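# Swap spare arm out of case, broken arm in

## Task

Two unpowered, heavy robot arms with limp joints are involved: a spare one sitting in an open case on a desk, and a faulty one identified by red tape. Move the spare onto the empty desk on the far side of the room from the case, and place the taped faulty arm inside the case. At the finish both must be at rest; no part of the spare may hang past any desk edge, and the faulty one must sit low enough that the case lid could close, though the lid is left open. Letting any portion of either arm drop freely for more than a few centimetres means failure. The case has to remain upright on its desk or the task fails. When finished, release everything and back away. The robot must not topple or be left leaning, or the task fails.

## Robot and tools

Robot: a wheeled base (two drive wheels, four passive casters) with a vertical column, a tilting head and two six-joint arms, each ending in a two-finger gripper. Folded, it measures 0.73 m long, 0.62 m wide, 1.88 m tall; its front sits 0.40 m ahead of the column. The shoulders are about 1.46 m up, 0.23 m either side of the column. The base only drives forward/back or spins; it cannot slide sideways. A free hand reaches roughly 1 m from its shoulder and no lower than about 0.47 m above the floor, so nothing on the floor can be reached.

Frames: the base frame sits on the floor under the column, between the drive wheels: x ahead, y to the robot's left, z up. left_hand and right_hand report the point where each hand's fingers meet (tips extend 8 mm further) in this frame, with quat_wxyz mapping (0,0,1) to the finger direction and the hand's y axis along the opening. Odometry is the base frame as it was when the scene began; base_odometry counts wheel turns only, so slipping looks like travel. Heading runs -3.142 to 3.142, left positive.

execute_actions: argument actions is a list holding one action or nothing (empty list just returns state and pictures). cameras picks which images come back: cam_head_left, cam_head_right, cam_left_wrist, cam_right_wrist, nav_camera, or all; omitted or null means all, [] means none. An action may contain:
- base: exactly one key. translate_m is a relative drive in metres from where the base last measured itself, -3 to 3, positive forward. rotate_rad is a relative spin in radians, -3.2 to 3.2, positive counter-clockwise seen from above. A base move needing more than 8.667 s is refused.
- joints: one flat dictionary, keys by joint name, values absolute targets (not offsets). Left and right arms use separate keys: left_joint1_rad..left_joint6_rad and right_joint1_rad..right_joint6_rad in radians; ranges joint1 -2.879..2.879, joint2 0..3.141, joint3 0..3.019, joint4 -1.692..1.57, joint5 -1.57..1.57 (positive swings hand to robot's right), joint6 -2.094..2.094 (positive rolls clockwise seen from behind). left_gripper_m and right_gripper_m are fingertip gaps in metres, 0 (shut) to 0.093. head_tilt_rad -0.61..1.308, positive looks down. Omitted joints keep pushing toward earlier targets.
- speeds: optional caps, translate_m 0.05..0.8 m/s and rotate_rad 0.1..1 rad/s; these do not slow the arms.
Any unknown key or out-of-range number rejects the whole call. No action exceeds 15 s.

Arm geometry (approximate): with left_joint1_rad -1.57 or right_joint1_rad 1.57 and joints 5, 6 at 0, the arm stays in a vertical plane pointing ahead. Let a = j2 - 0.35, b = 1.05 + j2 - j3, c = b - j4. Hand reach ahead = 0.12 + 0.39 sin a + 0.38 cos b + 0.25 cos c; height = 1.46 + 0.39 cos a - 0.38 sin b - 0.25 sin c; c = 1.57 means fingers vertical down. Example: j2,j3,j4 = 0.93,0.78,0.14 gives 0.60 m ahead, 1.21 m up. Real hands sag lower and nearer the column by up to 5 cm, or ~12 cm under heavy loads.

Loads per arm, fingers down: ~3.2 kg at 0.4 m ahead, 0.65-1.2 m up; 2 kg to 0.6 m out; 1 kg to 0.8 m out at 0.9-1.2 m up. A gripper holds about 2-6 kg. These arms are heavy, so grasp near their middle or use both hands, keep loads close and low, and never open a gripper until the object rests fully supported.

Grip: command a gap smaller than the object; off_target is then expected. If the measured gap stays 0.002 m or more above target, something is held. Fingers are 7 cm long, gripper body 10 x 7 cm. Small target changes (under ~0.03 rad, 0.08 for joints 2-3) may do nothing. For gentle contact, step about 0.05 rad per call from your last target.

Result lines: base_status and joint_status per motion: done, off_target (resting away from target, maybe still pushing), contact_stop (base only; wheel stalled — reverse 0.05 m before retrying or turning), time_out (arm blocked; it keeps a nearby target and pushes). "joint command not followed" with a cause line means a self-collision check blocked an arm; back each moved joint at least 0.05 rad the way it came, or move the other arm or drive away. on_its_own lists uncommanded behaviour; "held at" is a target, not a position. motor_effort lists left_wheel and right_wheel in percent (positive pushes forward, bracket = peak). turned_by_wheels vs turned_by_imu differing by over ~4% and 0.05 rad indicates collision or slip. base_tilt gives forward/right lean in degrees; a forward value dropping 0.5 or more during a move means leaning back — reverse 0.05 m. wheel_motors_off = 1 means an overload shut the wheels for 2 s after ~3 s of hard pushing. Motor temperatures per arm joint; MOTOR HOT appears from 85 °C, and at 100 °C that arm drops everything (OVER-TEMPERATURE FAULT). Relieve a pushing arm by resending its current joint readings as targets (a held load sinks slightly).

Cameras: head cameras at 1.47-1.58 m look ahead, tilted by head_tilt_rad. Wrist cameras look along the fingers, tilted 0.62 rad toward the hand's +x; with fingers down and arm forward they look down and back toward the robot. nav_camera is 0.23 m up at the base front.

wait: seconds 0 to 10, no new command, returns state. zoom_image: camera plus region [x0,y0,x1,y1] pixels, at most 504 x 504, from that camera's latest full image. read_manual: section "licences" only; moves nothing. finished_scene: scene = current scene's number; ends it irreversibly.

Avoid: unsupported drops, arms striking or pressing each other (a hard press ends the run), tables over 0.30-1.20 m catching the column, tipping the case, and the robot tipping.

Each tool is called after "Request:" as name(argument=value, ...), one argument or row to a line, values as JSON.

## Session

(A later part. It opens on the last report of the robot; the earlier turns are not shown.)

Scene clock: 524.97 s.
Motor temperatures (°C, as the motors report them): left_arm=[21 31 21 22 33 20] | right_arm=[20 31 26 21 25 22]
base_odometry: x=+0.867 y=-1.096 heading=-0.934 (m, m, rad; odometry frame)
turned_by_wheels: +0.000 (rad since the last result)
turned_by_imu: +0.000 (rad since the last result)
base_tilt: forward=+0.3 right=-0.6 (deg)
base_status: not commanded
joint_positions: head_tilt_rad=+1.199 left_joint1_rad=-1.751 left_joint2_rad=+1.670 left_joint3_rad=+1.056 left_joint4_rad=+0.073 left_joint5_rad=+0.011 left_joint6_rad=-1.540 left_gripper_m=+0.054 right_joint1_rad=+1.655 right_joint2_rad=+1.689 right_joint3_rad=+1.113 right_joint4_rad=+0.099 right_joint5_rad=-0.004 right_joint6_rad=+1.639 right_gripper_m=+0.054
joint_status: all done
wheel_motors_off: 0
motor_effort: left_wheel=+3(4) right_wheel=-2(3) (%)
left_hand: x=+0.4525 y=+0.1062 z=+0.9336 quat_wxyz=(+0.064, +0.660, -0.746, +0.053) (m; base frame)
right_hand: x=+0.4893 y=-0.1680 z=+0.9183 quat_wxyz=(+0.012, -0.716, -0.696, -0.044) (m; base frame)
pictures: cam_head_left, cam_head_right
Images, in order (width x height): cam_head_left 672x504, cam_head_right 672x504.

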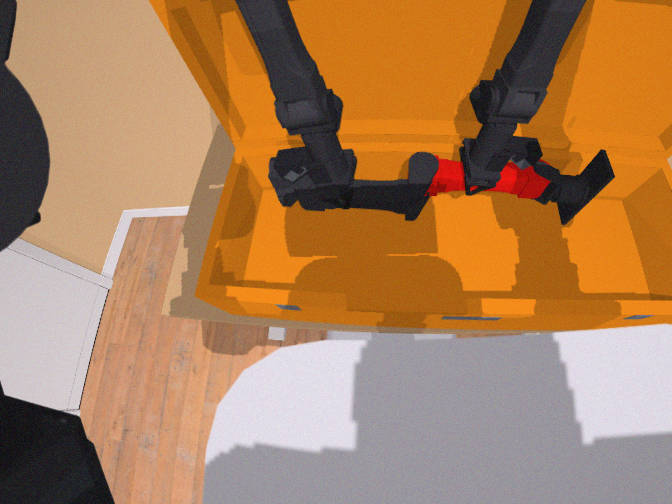

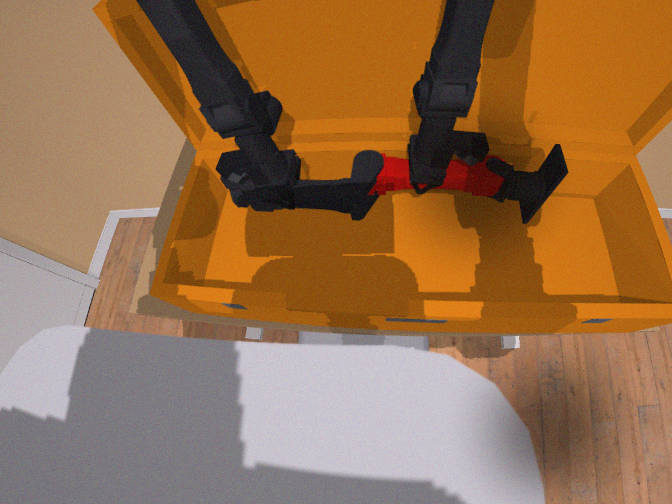

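Request:
execute_actions(
  actions=[
    {"base":{"translate_m":-0.04},"speeds":{"translate_m":0.05},"joints":{"left_joint2_rad":1.64,"left_joint3_rad":1.10,"left_joint4_rad":0.12,"right_joint2_rad":1.65,"right_joint3_rad":1.11,"right_joint4_rad":0.12}},
  ],
  cameras=["cam_head_left","cam_left_wrist"],
)

Request:
zoom_image(
  camera="cam_head_left",
  region=[200,110,660,340],
)

Scene clock: 532.53 s.
Motor temperatures (°C, as the motors report them): left_arm=[21 31 21 22 31 20] | right_arm=[20 31 26 21 24 22]
base_odometry: x=+0.843 y=-1.064 heading=-0.935 (m, m, rad; odometry frame)
turned_by_wheels: +0.000 (rad since the last result)
turned_by_imu: +0.001 (rad since the last result)
base_tilt: forward=+0.2 right=-0.6 (deg)
base_status: done
joint_positions: head_tilt_rad=+1.199 left_joint1_rad=-1.751 left_joint2_rad=+1.702 left_joint3_rad=+1.068 left_joint4_rad=+0.091 left_joint5_rad=+0.004 left_joint6_rad=-1.541 left_gripper_m=+0.054 right_joint1_rad=+1.653 right_joint2_rad=+1.742 right_joint3_rad=+1.142 right_joint4_rad=+0.127 right_joint5_rad=-0.007 right_joint6_rad=+1.640 right_gripper_m=+0.054
joint_status: all done
wheel_motors_off: 0
motor_effort: left_wheel=+0(36) right_wheel=+1(33) (%)
left_hand: x=+0.4473 y=+0.1062 z=+0.9221 quat_wxyz=(+0.062, +0.661, -0.746, +0.050) (m; base frame)
right_hand: x=+0.4847 y=-0.1676 z=+0.8989 quat_wxyz=(+0.012, -0.717, -0.696, -0.045) (m; base frame)
pictures: cam_head_left, cam_left_wrist
Images, in order (width x height): cam_head_left 672x504, cam_left_wrist 672x504.

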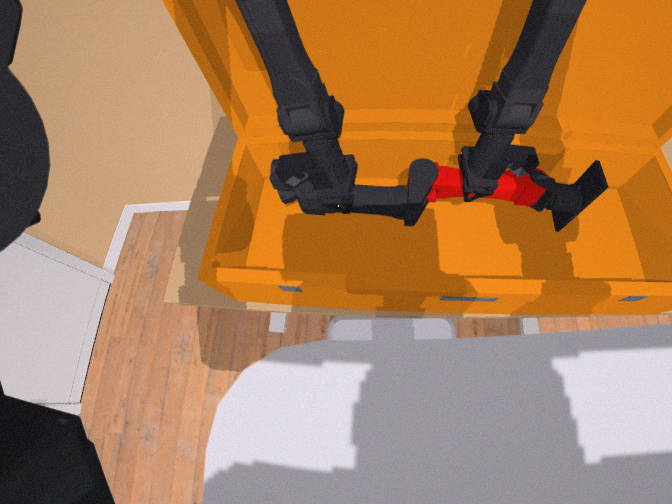

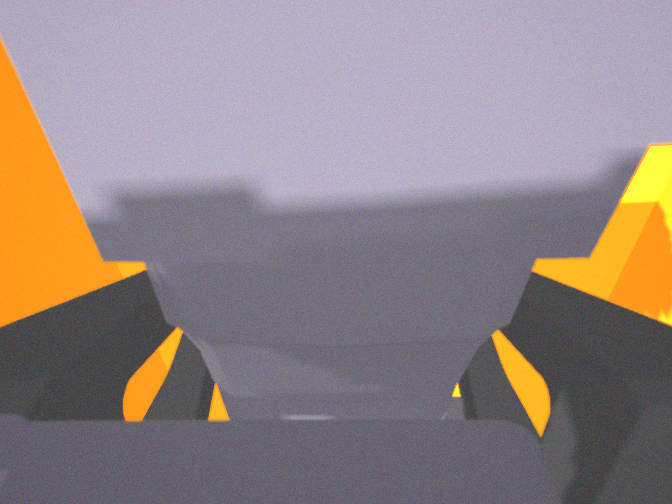

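Region (200, 110, 660, 340) of cam_head_left's 672x504 image, scaled by 1.096, with more detail than that image has.

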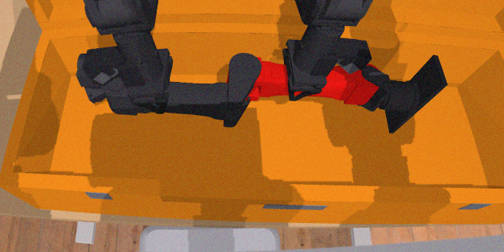

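Request:
execute_actions(
  actions=[
    {"base":{"translate_m":0.05},"speeds":{"translate_m":0.05}},
  ],
  cameras=[],
)

Request:
execute_actions(
  actions=[
    {"base":{"translate_m":0.03},"speeds":{"translate_m":0.05},"joints":{"left_joint2_rad":1.73,"left_joint3_rad":1.17,"left_joint4_rad":0.13,"right_joint2_rad":1.73,"right_joint3_rad":1.19,"right_joint4_rad":0.13}},
  ],
  cameras=["cam_head_left","cam_head_right"],
)

Scene clock: 539.30 s.
Motor temperatures (°C, as the motors report them): left_arm=[21 31 20 22 30 20] | right_arm=[20 31 25 21 23 22]
base_odometry: x=+0.872 y=-1.104 heading=-0.934 (m, m, rad; odometry frame)
turned_by_wheels: +0.000 (rad since the last result)
turned_by_imu: +0.002 (rad since the last result)
base_tilt: forward=+0.1 right=-0.7 (deg)
base_status: done
joint_positions: head_tilt_rad=+1.199 left_joint1_rad=-1.754 left_joint2_rad=+1.690 left_joint3_rad=+1.053 left_joint4_rad=+0.090 left_joint5_rad=+0.017 left_joint6_rad=-1.551 left_gripper_m=+0.054 right_joint1_rad=+1.648 right_joint2_rad=+1.744 right_joint3_rad=+1.141 right_joint4_rad=+0.128 right_joint5_rad=-0.010 right_joint6_rad=+1.630 right_gripper_m=+0.054
joint_status: not commanded
wheel_motors_off: 0
motor_effort: left_wheel=+2(41) right_wheel=+0(35) (%)
left_hand: x=+0.4439 y=+0.1031 z=+0.9276 quat_wxyz=(+0.070, +0.664, -0.743, +0.054) (m; base frame)
right_hand: x=+0.4834 y=-0.1704 z=+0.8979 quat_wxyz=(+0.012, -0.714, -0.699, -0.045) (m; base frame)
pictures: none
No camera images: the call's "cameras" was empty. Leave "cameras" out to get every camera's image.

Scene clock: 541.10 s.
Motor temperatures (°C, as the motors report them): left_arm=[21 30 21 22 30 20] | right_arm=[20 31 25 21 23 22]
base_odometry: x=+0.890 y=-1.128 heading=-0.934 (m, m, rad; odometry frame)
turned_by_wheels: +0.000 (rad since the last result)
turned_by_imu: +0.001 (rad since the last result)
base_tilt: forward=+0.2 right=-0.6 (deg)
base_status: done
joint_positions: head_tilt_rad=+1.199 left_joint1_rad=-1.774 left_joint2_rad=+1.729 left_joint3_rad=+1.049 left_joint4_rad=+0.082 left_joint5_rad=+0.035 left_joint6_rad=-1.601 left_gripper_m=+0.054 right_joint1_rad=+1.632 right_joint2_rad=+1.821 right_joint3_rad=+1.187 right_joint4_rad=+0.129 right_joint5_rad=-0.005 right_joint6_rad=+1.584 right_gripper_m=+0.053
joint_status: left_joint3_rad time_out (moved -0.003 of +0.117); the others done
wheel_motors_off: 0
on_its_own: left_joint3_rad reads +1.049 and still pushes toward +1.162 since a time_out
motor_effort: left_wheel=+5(39) right_wheel=+4(34) (%)
left_hand: x=+0.4172 y=+0.0877 z=+0.9185 quat_wxyz=(+0.100, +0.675, -0.729, +0.045) (m; base frame)
right_hand: x=+0.4685 y=-0.1818 z=+0.8688 quat_wxyz=(+0.014, -0.701, -0.713, -0.027) (m; base frame)
pictures: cam_head_left, cam_head_right
Images, in order (width x height): cam_head_left 672x504, cam_head_right 672x504.

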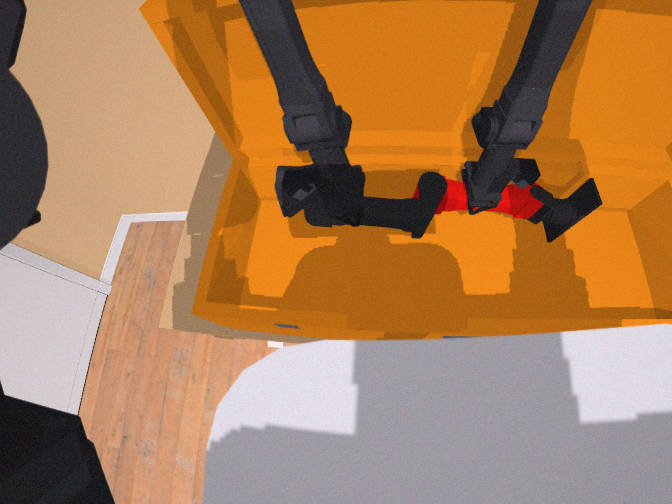

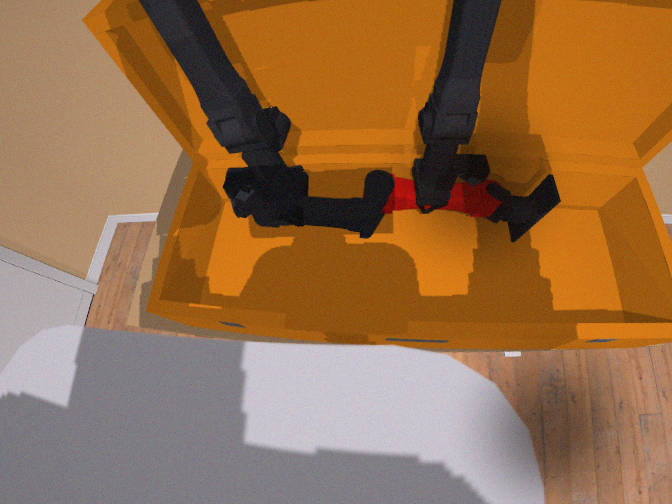

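Request:
execute_actions(
  actions=[
    {"joints":{"left_joint2_rad":1.56,"left_joint3_rad":1.07,"left_joint4_rad":0.08,"right_joint2_rad":1.60,"right_joint3_rad":1.10,"right_joint4_rad":0.10}},
  ],
  cameras=["cam_head_left"],
)

Request:
zoom_image(
  camera="cam_head_left",
  region=[200,120,450,300],
)

Request:
execute_actions(
  actions=[
    {"joints":{"left_joint2_rad":1.64,"left_joint3_rad":1.12,"left_joint4_rad":0.11,"right_joint2_rad":1.66,"right_joint3_rad":1.13,"right_joint4_rad":0.12}},
  ],
  cameras=[],
)

Request:
execute_actions(
  actions=[
    {"base":{"translate_m":-0.06},"speeds":{"translate_m":0.05},"joints":{"left_joint2_rad":1.71,"left_joint3_rad":1.15,"left_joint4_rad":0.13,"right_joint2_rad":1.73,"right_joint3_rad":1.19,"right_joint4_rad":0.13}},
  ],
  cameras=["cam_head_left","cam_head_right"],
)

Scene clock: 551.20 s.
Motor temperatures (°C, as the motors report them): left_arm=[21 30 21 22 30 20] | right_arm=[20 31 25 21 23 22]
base_odometry: x=+0.890 y=-1.128 heading=-0.934 (m, m, rad; odometry frame)
turned_by_wheels: +0.000 (rad since the last result)
turned_by_imu: +0.002 (rad since the last result)
base_tilt: forward=+0.2 right=-0.6 (deg)
base_status: not commanded
joint_positions: head_tilt_rad=+1.199 left_joint1_rad=-1.764 left_joint2_rad=+1.695 left_joint3_rad=+1.033 left_joint4_rad=+0.051 left_joint5_rad=+0.028 left_joint6_rad=-1.571 left_gripper_m=+0.054 right_joint1_rad=+1.645 right_joint2_rad=+1.759 right_joint3_rad=+1.129 right_joint4_rad=+0.106 right_joint5_rad=+0.006 right_joint6_rad=+1.612 right_gripper_m=+0.053
joint_status: right_joint2_rad time_out (moved -0.062 of -0.221); the others done
wheel_motors_off: 0
on_its_own: right_joint2_rad reads +1.759 and still pushes toward +1.600 since a time_out
motor_effort: left_wheel=+4(6) right_wheel=+2(4) (%)
left_hand: x=+0.4191 y=+0.0972 z=+0.9290 quat_wxyz=(+0.098, +0.666, -0.738, +0.037) (m; base frame)
right_hand: x=+0.4622 y=-0.1757 z=+0.8925 quat_wxyz=(+0.021, -0.708, -0.705, -0.020) (m; base frame)
pictures: cam_head_left
Images, in order (width x height): cam_head_left 672x504.

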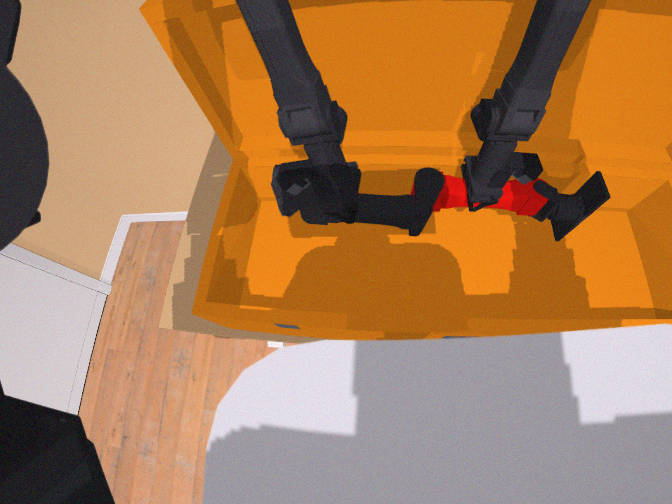

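Region (200, 120, 450, 300) of cam_head_left's 672x504 image, scaled by 2.016, with more detail than that image has; it fills the top 363 rows of this view, and the rest is white.

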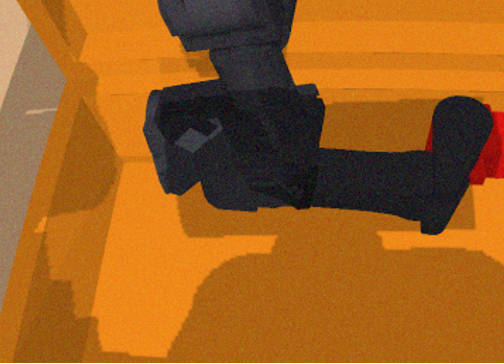

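not run: a stop came earlier in this reply.

not run: a stop came earlier in this reply.

Request:
execute_actions(
  actions=[
    {"base":{"translate_m":-0.06},"speeds":{"translate_m":0.05},"joints":{"left_joint2_rad":1.70,"left_joint3_rad":1.13,"left_joint4_rad":0.12,"right_joint2_rad":1.70,"right_joint3_rad":1.16,"right_joint4_rad":0.12}},
  ],
  cameras=["cam_head_left","cam_head_right"],
)

Scene clock: 556.23 s.
Motor temperatures (°C, as the motors report them): left_arm=[21 30 21 22 30 20] | right_arm=[20 32 25 21 22 22]
base_odometry: x=+0.854 y=-1.080 heading=-0.935 (m, m, rad; odometry frame)
turned_by_wheels: -0.001 (rad since the last result)
turned_by_imu: +0.001 (rad since the last result)
base_tilt: forward=+0.2 right=-0.6 (deg)
base_status: done
joint_positions: head_tilt_rad=+1.199 left_joint1_rad=-1.763 left_joint2_rad=+1.725 left_joint3_rad=+1.085 left_joint4_rad=+0.081 left_joint5_rad=+0.020 left_joint6_rad=-1.555 left_gripper_m=+0.054 right_joint1_rad=+1.638 right_joint2_rad=+1.801 right_joint3_rad=+1.194 right_joint4_rad=+0.135 right_joint5_rad=-0.003 right_joint6_rad=+1.614 right_gripper_m=+0.053
joint_status: all done
wheel_motors_off: 0
motor_effort: left_wheel=+0(34) right_wheel=+1(36) (%)
left_hand: x=+0.4423 y=+0.0947 z=+0.9158 quat_wxyz=(+0.077, +0.663, -0.743, +0.053) (m; base frame)
right_hand: x=+0.4861 y=-0.1776 z=+0.8759 quat_wxyz=(+0.005, -0.710, -0.703, -0.040) (m; base frame)
pictures: cam_head_left, cam_head_right
Images, in order (width x height): cam_head_left 672x504, cam_head_right 672x504.

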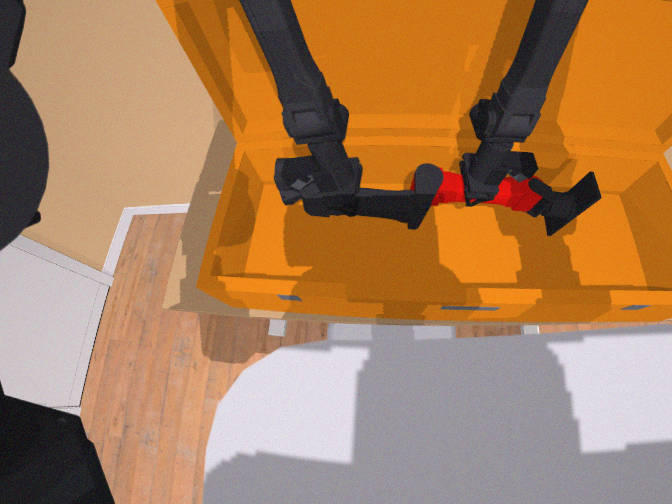

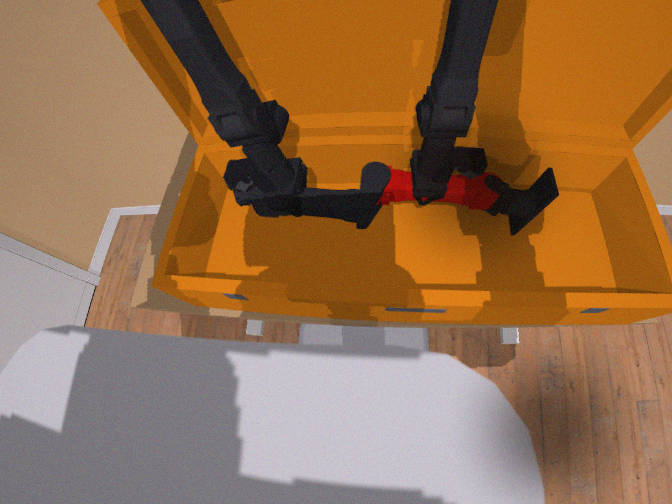

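Request:
execute_actions(
  actions=[
    {"base":{"translate_m":-0.05},"speeds":{"translate_m":0.05},"joints":{"left_joint2_rad":1.78,"left_joint3_rad":1.19,"left_joint4_rad":0.14,"right_joint2_rad":1.78,"right_joint3_rad":1.21,"right_joint4_rad":0.14}},
  ],
  cameras=["cam_head_left"],
)

Request:
execute_actions(
  actions=[
    {"base":{"translate_m":-0.03},"speeds":{"translate_m":0.05},"joints":{"left_joint2_rad":1.86,"left_joint3_rad":1.25,"left_joint4_rad":0.15,"right_joint2_rad":1.86,"right_joint3_rad":1.27,"right_joint4_rad":0.15}},
  ],
  cameras=["cam_head_left"],
)

Scene clock: 564.00 s.
Motor temperatures (°C, as the motors report them): left_arm=[21 30 21 22 29 20] | right_arm=[20 32 25 21 22 22]
base_odometry: x=+0.825 y=-1.039 heading=-0.936 (m, m, rad; odometry frame)
turned_by_wheels: -0.001 (rad since the last result)
turned_by_imu: +0.001 (rad since the last result)
base_tilt: forward=+0.2 right=-0.5 (deg)
base_status: done
joint_positions: head_tilt_rad=+1.199 left_joint1_rad=-1.753 left_joint2_rad=+1.871 left_joint3_rad=+1.178 left_joint4_rad=+0.118 left_joint5_rad=+0.022 left_joint6_rad=-1.543 left_gripper_m=+0.054 right_joint1_rad=+1.638 right_joint2_rad=+1.891 right_joint3_rad=+1.242 right_joint4_rad=+0.148 right_joint5_rad=+0.014 right_joint6_rad=+1.619 right_gripper_m=+0.053
joint_status: all done
wheel_motors_off: 0
motor_effort: left_wheel=-1(37) right_wheel=+1(42) (%)
left_hand: x=+0.4247 y=+0.0945 z=+0.8625 quat_wxyz=(+0.080, +0.660, -0.746, +0.045) (m; base frame)
right_hand: x=+0.4657 y=-0.1793 z=+0.8428 quat_wxyz=(+0.008, -0.712, -0.701, -0.024) (m; base frame)
pictures: cam_head_left
Images, in order (width x height): cam_head_left 672x504.

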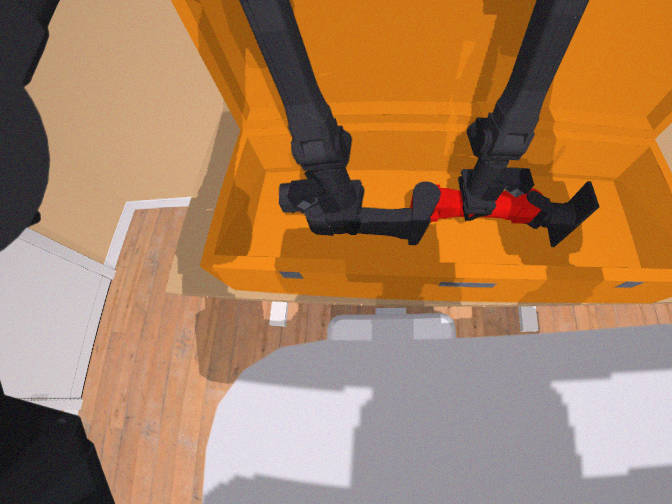

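Scene clock: 565.30 s.
Motor temperatures (°C, as the motors report them): left_arm=[21 30 21 22 29 20] | right_arm=[20 31 25 21 22 22]
base_odometry: x=+0.807 y=-1.015 heading=-0.937 (m, m, rad; odometry frame)
turned_by_wheels: -0.001 (rad since the last result)
turned_by_imu: +0.000 (rad since the last result)
base_tilt: forward=+0.2 right=-0.5 (deg)
base_status: done
joint_positions: head_tilt_rad=+1.199 left_joint1_rad=-1.746 left_joint2_rad=+1.927 left_joint3_rad=+1.253 left_joint4_rad=+0.138 left_joint5_rad=+0.016 left_joint6_rad=-1.541 left_gripper_m=+0.054 right_joint1_rad=+1.638 right_joint2_rad=+1.916 right_joint3_rad=+1.301 right_joint4_rad=+0.148 right_joint5_rad=+0.013 right_joint6_rad=+1.610 right_gripper_m=+0.053
joint_status: all done
wheel_motors_off: 0
motor_effort: left_wheel=-1(37) right_wheel=+1(34) (%)
left_hand: x=+0.4424 y=+0.0953 z=+0.8390 quat_wxyz=(+0.063, +0.662, -0.745, +0.055) (m; base frame)
right_hand: x=+0.4868 y=-0.1779 z=+0.8319 quat_wxyz=(-0.003, -0.710, -0.704, -0.036) (m; base frame)
pictures: cam_head_left
Images, in order (width x height): cam_head_left 672x504.

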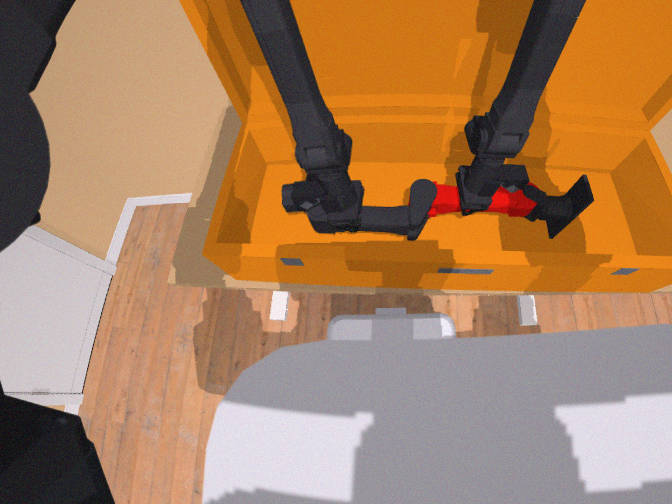

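Request:
execute_actions(
  actions=[
    {"joints":{"left_joint2_rad":1.96,"left_joint3_rad":1.33,"left_joint4_rad":0.15,"right_joint2_rad":1.93,"right_joint3_rad":1.33}},
  ],
  cameras=[],
)

Request:
execute_actions(
  actions=[
    {"joints":{"left_joint2_rad":2.04,"left_joint3_rad":1.41,"right_joint2_rad":1.99,"right_joint3_rad":1.38}},
  ],
  cameras=["cam_head_left"],
)

Request:
zoom_image(
  camera="cam_head_left",
  region=[220,140,640,300],
)

Scene clock: 569.80 s.
Motor temperatures (°C, as the motors report them): left_arm=[21 30 20 22 29 20] | right_arm=[20 31 25 21 22 22]
base_odometry: x=+0.807 y=-1.015 heading=-0.937 (m, m, rad; odometry frame)
turned_by_wheels: +0.000 (rad since the last result)
turned_by_imu: +0.002 (rad since the last result)
base_tilt: forward=+0.1 right=-0.6 (deg)
base_status: not commanded
joint_positions: head_tilt_rad=+1.199 left_joint1_rad=-1.738 left_joint2_rad=+2.034 left_joint3_rad=+1.337 left_joint4_rad=+0.151 left_joint5_rad=+0.014 left_joint6_rad=-1.555 left_gripper_m=+0.054 right_joint1_rad=+1.640 right_joint2_rad=+1.972 right_joint3_rad=+1.347 right_joint4_rad=+0.147 right_joint5_rad=+0.012 right_joint6_rad=+1.591 right_gripper_m=+0.053
joint_status: all done
wheel_motors_off: 0
motor_effort: left_wheel=-1(2) right_wheel=+2(2) (%)
left_hand: x=+0.4287 y=+0.0965 z=+0.7987 quat_wxyz=(+0.064, +0.668, -0.740, +0.048) (m; base frame)
right_hand: x=+0.4799 y=-0.1747 z=+0.8109 quat_wxyz=(+0.001, -0.702, -0.711, -0.033) (m; base frame)
pictures: none
No camera images: the call's "cameras" was empty. Leave "cameras" out to get every camera's image.

Scene clock: 570.40 s.
Motor temperatures (°C, as the motors report them): left_arm=[21 30 20 22 29 20] | right_arm=[20 31 25 21 22 22]
base_odometry: x=+0.807 y=-1.015 heading=-0.937 (m, m, rad; odometry frame)
turned_by_wheels: +0.000 (rad since the last result)
turned_by_imu: +0.000 (rad since the last result)
base_tilt: forward=+0.2 right=-0.6 (deg)
base_status: not commanded
joint_positions: head_tilt_rad=+1.199 left_joint1_rad=-1.738 left_joint2_rad=+2.036 left_joint3_rad=+1.345 left_joint4_rad=+0.138 left_joint5_rad=+0.014 left_joint6_rad=-1.555 left_gripper_m=+0.054 right_joint1_rad=+1.640 right_joint2_rad=+1.975 right_joint3_rad=+1.353 right_joint4_rad=+0.142 right_joint5_rad=+0.012 right_joint6_rad=+1.591 right_gripper_m=+0.053
joint_status: all done
wheel_motors_off: 0
motor_effort: left_wheel=+0(1) right_wheel=+2(2) (%)
left_hand: x=+0.4295 y=+0.0963 z=+0.7975 quat_wxyz=(+0.066, +0.668, -0.740, +0.046) (m; base frame)
right_hand: x=+0.4802 y=-0.1746 z=+0.8096 quat_wxyz=(+0.002, -0.702, -0.711, -0.033) (m; base frame)
pictures: cam_head_left
Images, in order (width x height): cam_head_left 672x504.

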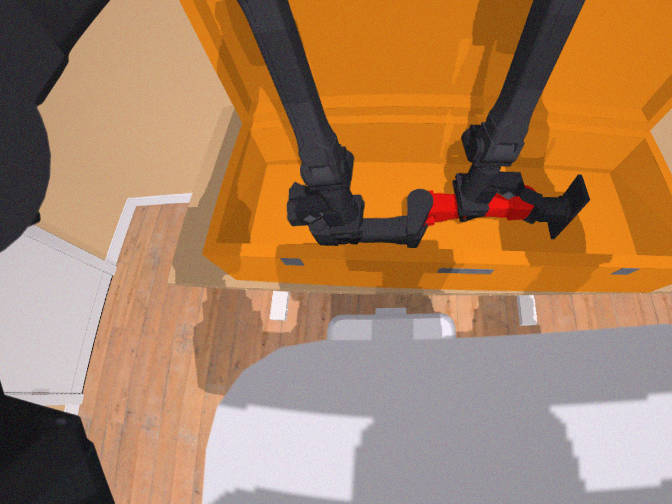

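Region (220, 140, 640, 300) of cam_head_left's 672x504 image, scaled by 1.200, with more detail than that image has; it fills the top 192 rows of this view, and the rest is white.

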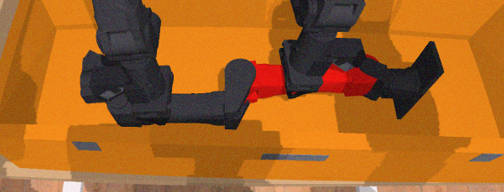

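Both hands are at resting height, so I'll release the arm and lift clear.

Request:
execute_actions(
  actions=[
    {"joints":{"left_joint2_rad":2.02,"left_joint3_rad":1.35,"right_joint2_rad":1.96,"right_joint3_rad":1.35,"left_gripper_m":0.075,"right_gripper_m":0.075}},
  ],
  cameras=["cam_head_left"],
)

Request:
execute_actions(
  actions=[
    {"joints":{"left_joint2_rad":1.75,"left_joint3_rad":1.14,"right_joint2_rad":1.72,"right_joint3_rad":1.14}},
  ],
  cameras=["cam_head_left"],
)

Request:
execute_actions(
  actions=[
    {"joints":{"left_joint2_rad":1.2,"left_joint3_rad":0.95,"left_joint4_rad":-0.2,"right_joint2_rad":1.2,"right_joint3_rad":0.95,"right_joint4_rad":-0.2}},
  ],
  cameras=["cam_head_left"],
)

Scene clock: 578.30 s.
Motor temperatures (°C, as the motors report them): left_arm=[21 30 20 22 28 20] | right_arm=[20 30 25 21 22 22]
base_odometry: x=+0.807 y=-1.015 heading=-0.937 (m, m, rad; odometry frame)
turned_by_wheels: +0.000 (rad since the last result)
turned_by_imu: +0.001 (rad since the last result)
base_tilt: forward=+0.2 right=-0.6 (deg)
base_status: not commanded
joint_positions: head_tilt_rad=+1.199 left_joint1_rad=-1.737 left_joint2_rad=+2.033 left_joint3_rad=+1.348 left_joint4_rad=+0.141 left_joint5_rad=+0.004 left_joint6_rad=-1.556 left_gripper_m=+0.075 right_joint1_rad=+1.640 right_joint2_rad=+1.975 right_joint3_rad=+1.351 right_joint4_rad=+0.142 right_joint5_rad=+0.004 right_joint6_rad=+1.582 right_gripper_m=+0.075
joint_status: all done
wheel_motors_off: 0
motor_effort: left_wheel=+0(1) right_wheel=+2(3) (%)
left_hand: x=+0.4341 y=+0.0982 z=+0.7981 quat_wxyz=(+0.059, +0.669, -0.740, +0.045) (m; base frame)
right_hand: x=+0.4789 y=-0.1733 z=+0.8097 quat_wxyz=(+0.005, -0.699, -0.715, -0.035) (m; base frame)
pictures: cam_head_left
Images, in order (width x height): cam_head_left 672x504.

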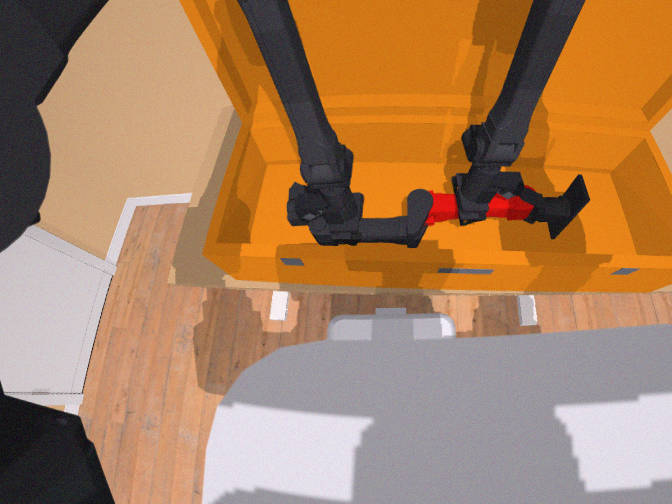

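Scene clock: 579.57 s.
Motor temperatures (°C, as the motors report them): left_arm=[21 30 20 22 28 20] | right_arm=[20 30 25 21 21 22]
base_odometry: x=+0.807 y=-1.015 heading=-0.937 (m, m, rad; odometry frame)
turned_by_wheels: +0.000 (rad since the last result)
turned_by_imu: +0.000 (rad since the last result)
base_tilt: forward=+0.2 right=-0.6 (deg)
base_status: not commanded
joint_positions: head_tilt_rad=+1.199 left_joint1_rad=-1.737 left_joint2_rad=+1.738 left_joint3_rad=+1.143 left_joint4_rad=+0.148 left_joint5_rad=+0.004 left_joint6_rad=-1.556 left_gripper_m=+0.075 right_joint1_rad=+1.640 right_joint2_rad=+1.709 right_joint3_rad=+1.144 right_joint4_rad=+0.144 right_joint5_rad=+0.004 right_joint6_rad=+1.581 right_gripper_m=+0.075
joint_status: all done
wheel_motors_off: 0
motor_effort: left_wheel=-2(2) right_wheel=+2(3) (%)
left_hand: x=+0.4888 y=+0.1094 z=+0.9068 quat_wxyz=(+0.026, +0.671, -0.736, +0.080) (m; base frame)
right_hand: x=+0.5084 y=-0.1783 z=+0.9106 quat_wxyz=(-0.015, -0.698, -0.714, -0.057) (m; base frame)
pictures: cam_head_left
Images, in order (width x height): cam_head_left 672x504.

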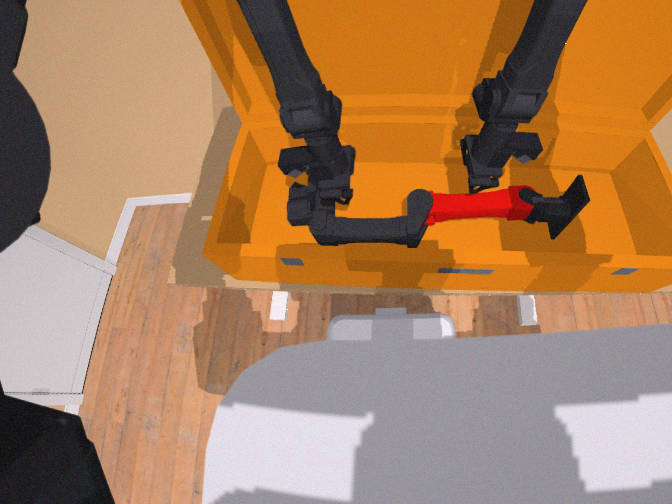

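Scene clock: 581.00 s.
Motor temperatures (°C, as the motors report them): left_arm=[21 30 20 22 28 20] | right_arm=[20 30 25 21 21 22]
base_odometry: x=+0.807 y=-1.015 heading=-0.937 (m, m, rad; odometry frame)
turned_by_wheels: +0.000 (rad since the last result)
turned_by_imu: +0.001 (rad since the last result)
base_tilt: forward=+0.3 right=-0.5 (deg)
base_status: not commanded
joint_positions: head_tilt_rad=+1.199 left_joint1_rad=-1.737 left_joint2_rad=+1.194 left_joint3_rad=+0.946 left_joint4_rad=-0.193 left_joint5_rad=+0.004 left_joint6_rad=-1.558 left_gripper_m=+0.075 right_joint1_rad=+1.640 right_joint2_rad=+1.178 right_joint3_rad=+0.952 right_joint4_rad=-0.185 right_joint5_rad=+0.004 right_joint6_rad=+1.580 right_gripper_m=+0.075
joint_status: all done
wheel_motors_off: 0
motor_effort: left_wheel=-2(3) right_wheel=+2(3) (%)
left_hand: x=+0.5330 y=+0.1348 z=+1.1048 quat_wxyz=(+0.024, +0.672, -0.736, +0.083) (m; base frame)
right_hand: x=+0.5476 y=-0.1888 z=+1.1070 quat_wxyz=(-0.019, -0.698, -0.713, -0.061) (m; base frame)
pictures: cam_head_left
Images, in order (width x height): cam_head_left 672x504.

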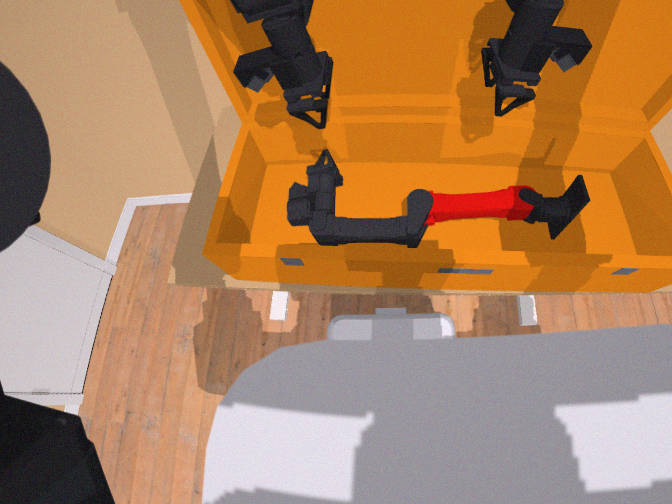

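Request:
execute_actions(
  actions=[
    {"base":{"translate_m":-0.9},"joints":{"head_tilt_rad":0.6}},
  ],
  cameras=["cam_head_left"],
)

Request:
finished_scene(
  scene=1,
)

Scene clock: 588.43 s.
Motor temperatures (°C, as the motors report them): left_arm=[21 30 20 22 28 20] | right_arm=[20 29 25 21 21 22]
base_odometry: x=+0.273 y=-0.290 heading=-0.937 (m, m, rad; odometry frame)
turned_by_wheels: +0.000 (rad since the last result)
turned_by_imu: +0.003 (rad since the last result)
base_tilt: forward=+0.1 right=-0.6 (deg)
base_status: done
joint_positions: head_tilt_rad=+0.617 left_joint1_rad=-1.736 left_joint2_rad=+1.196 left_joint3_rad=+0.942 left_joint4_rad=-0.194 left_joint5_rad=+0.004 left_joint6_rad=-1.558 left_gripper_m=+0.075 right_joint1_rad=+1.640 right_joint2_rad=+1.182 right_joint3_rad=+0.946 right_joint4_rad=-0.187 right_joint5_rad=+0.004 right_joint6_rad=+1.580 right_gripper_m=+0.075
joint_status: all done
wheel_motors_off: 0
motor_effort: left_wheel=+0(71) right_wheel=+0(48) (%)
left_hand: x=+0.5296 y=+0.1354 z=+1.1035 quat_wxyz=(+0.026, +0.672, -0.736, +0.080) (m; base frame)
right_hand: x=+0.5420 y=-0.1888 z=+1.1045 quat_wxyz=(-0.015, -0.698, -0.714, -0.056) (m; base frame)
pictures: cam_head_left
Images, in order (width x height): cam_head_left 672x504.

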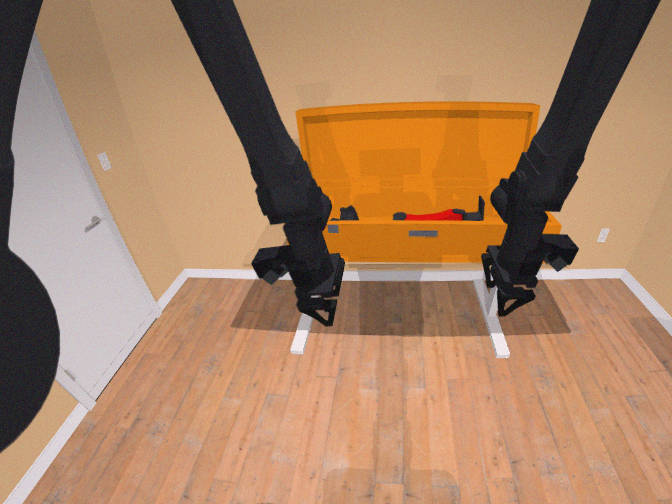

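The scene is finished: the task was done.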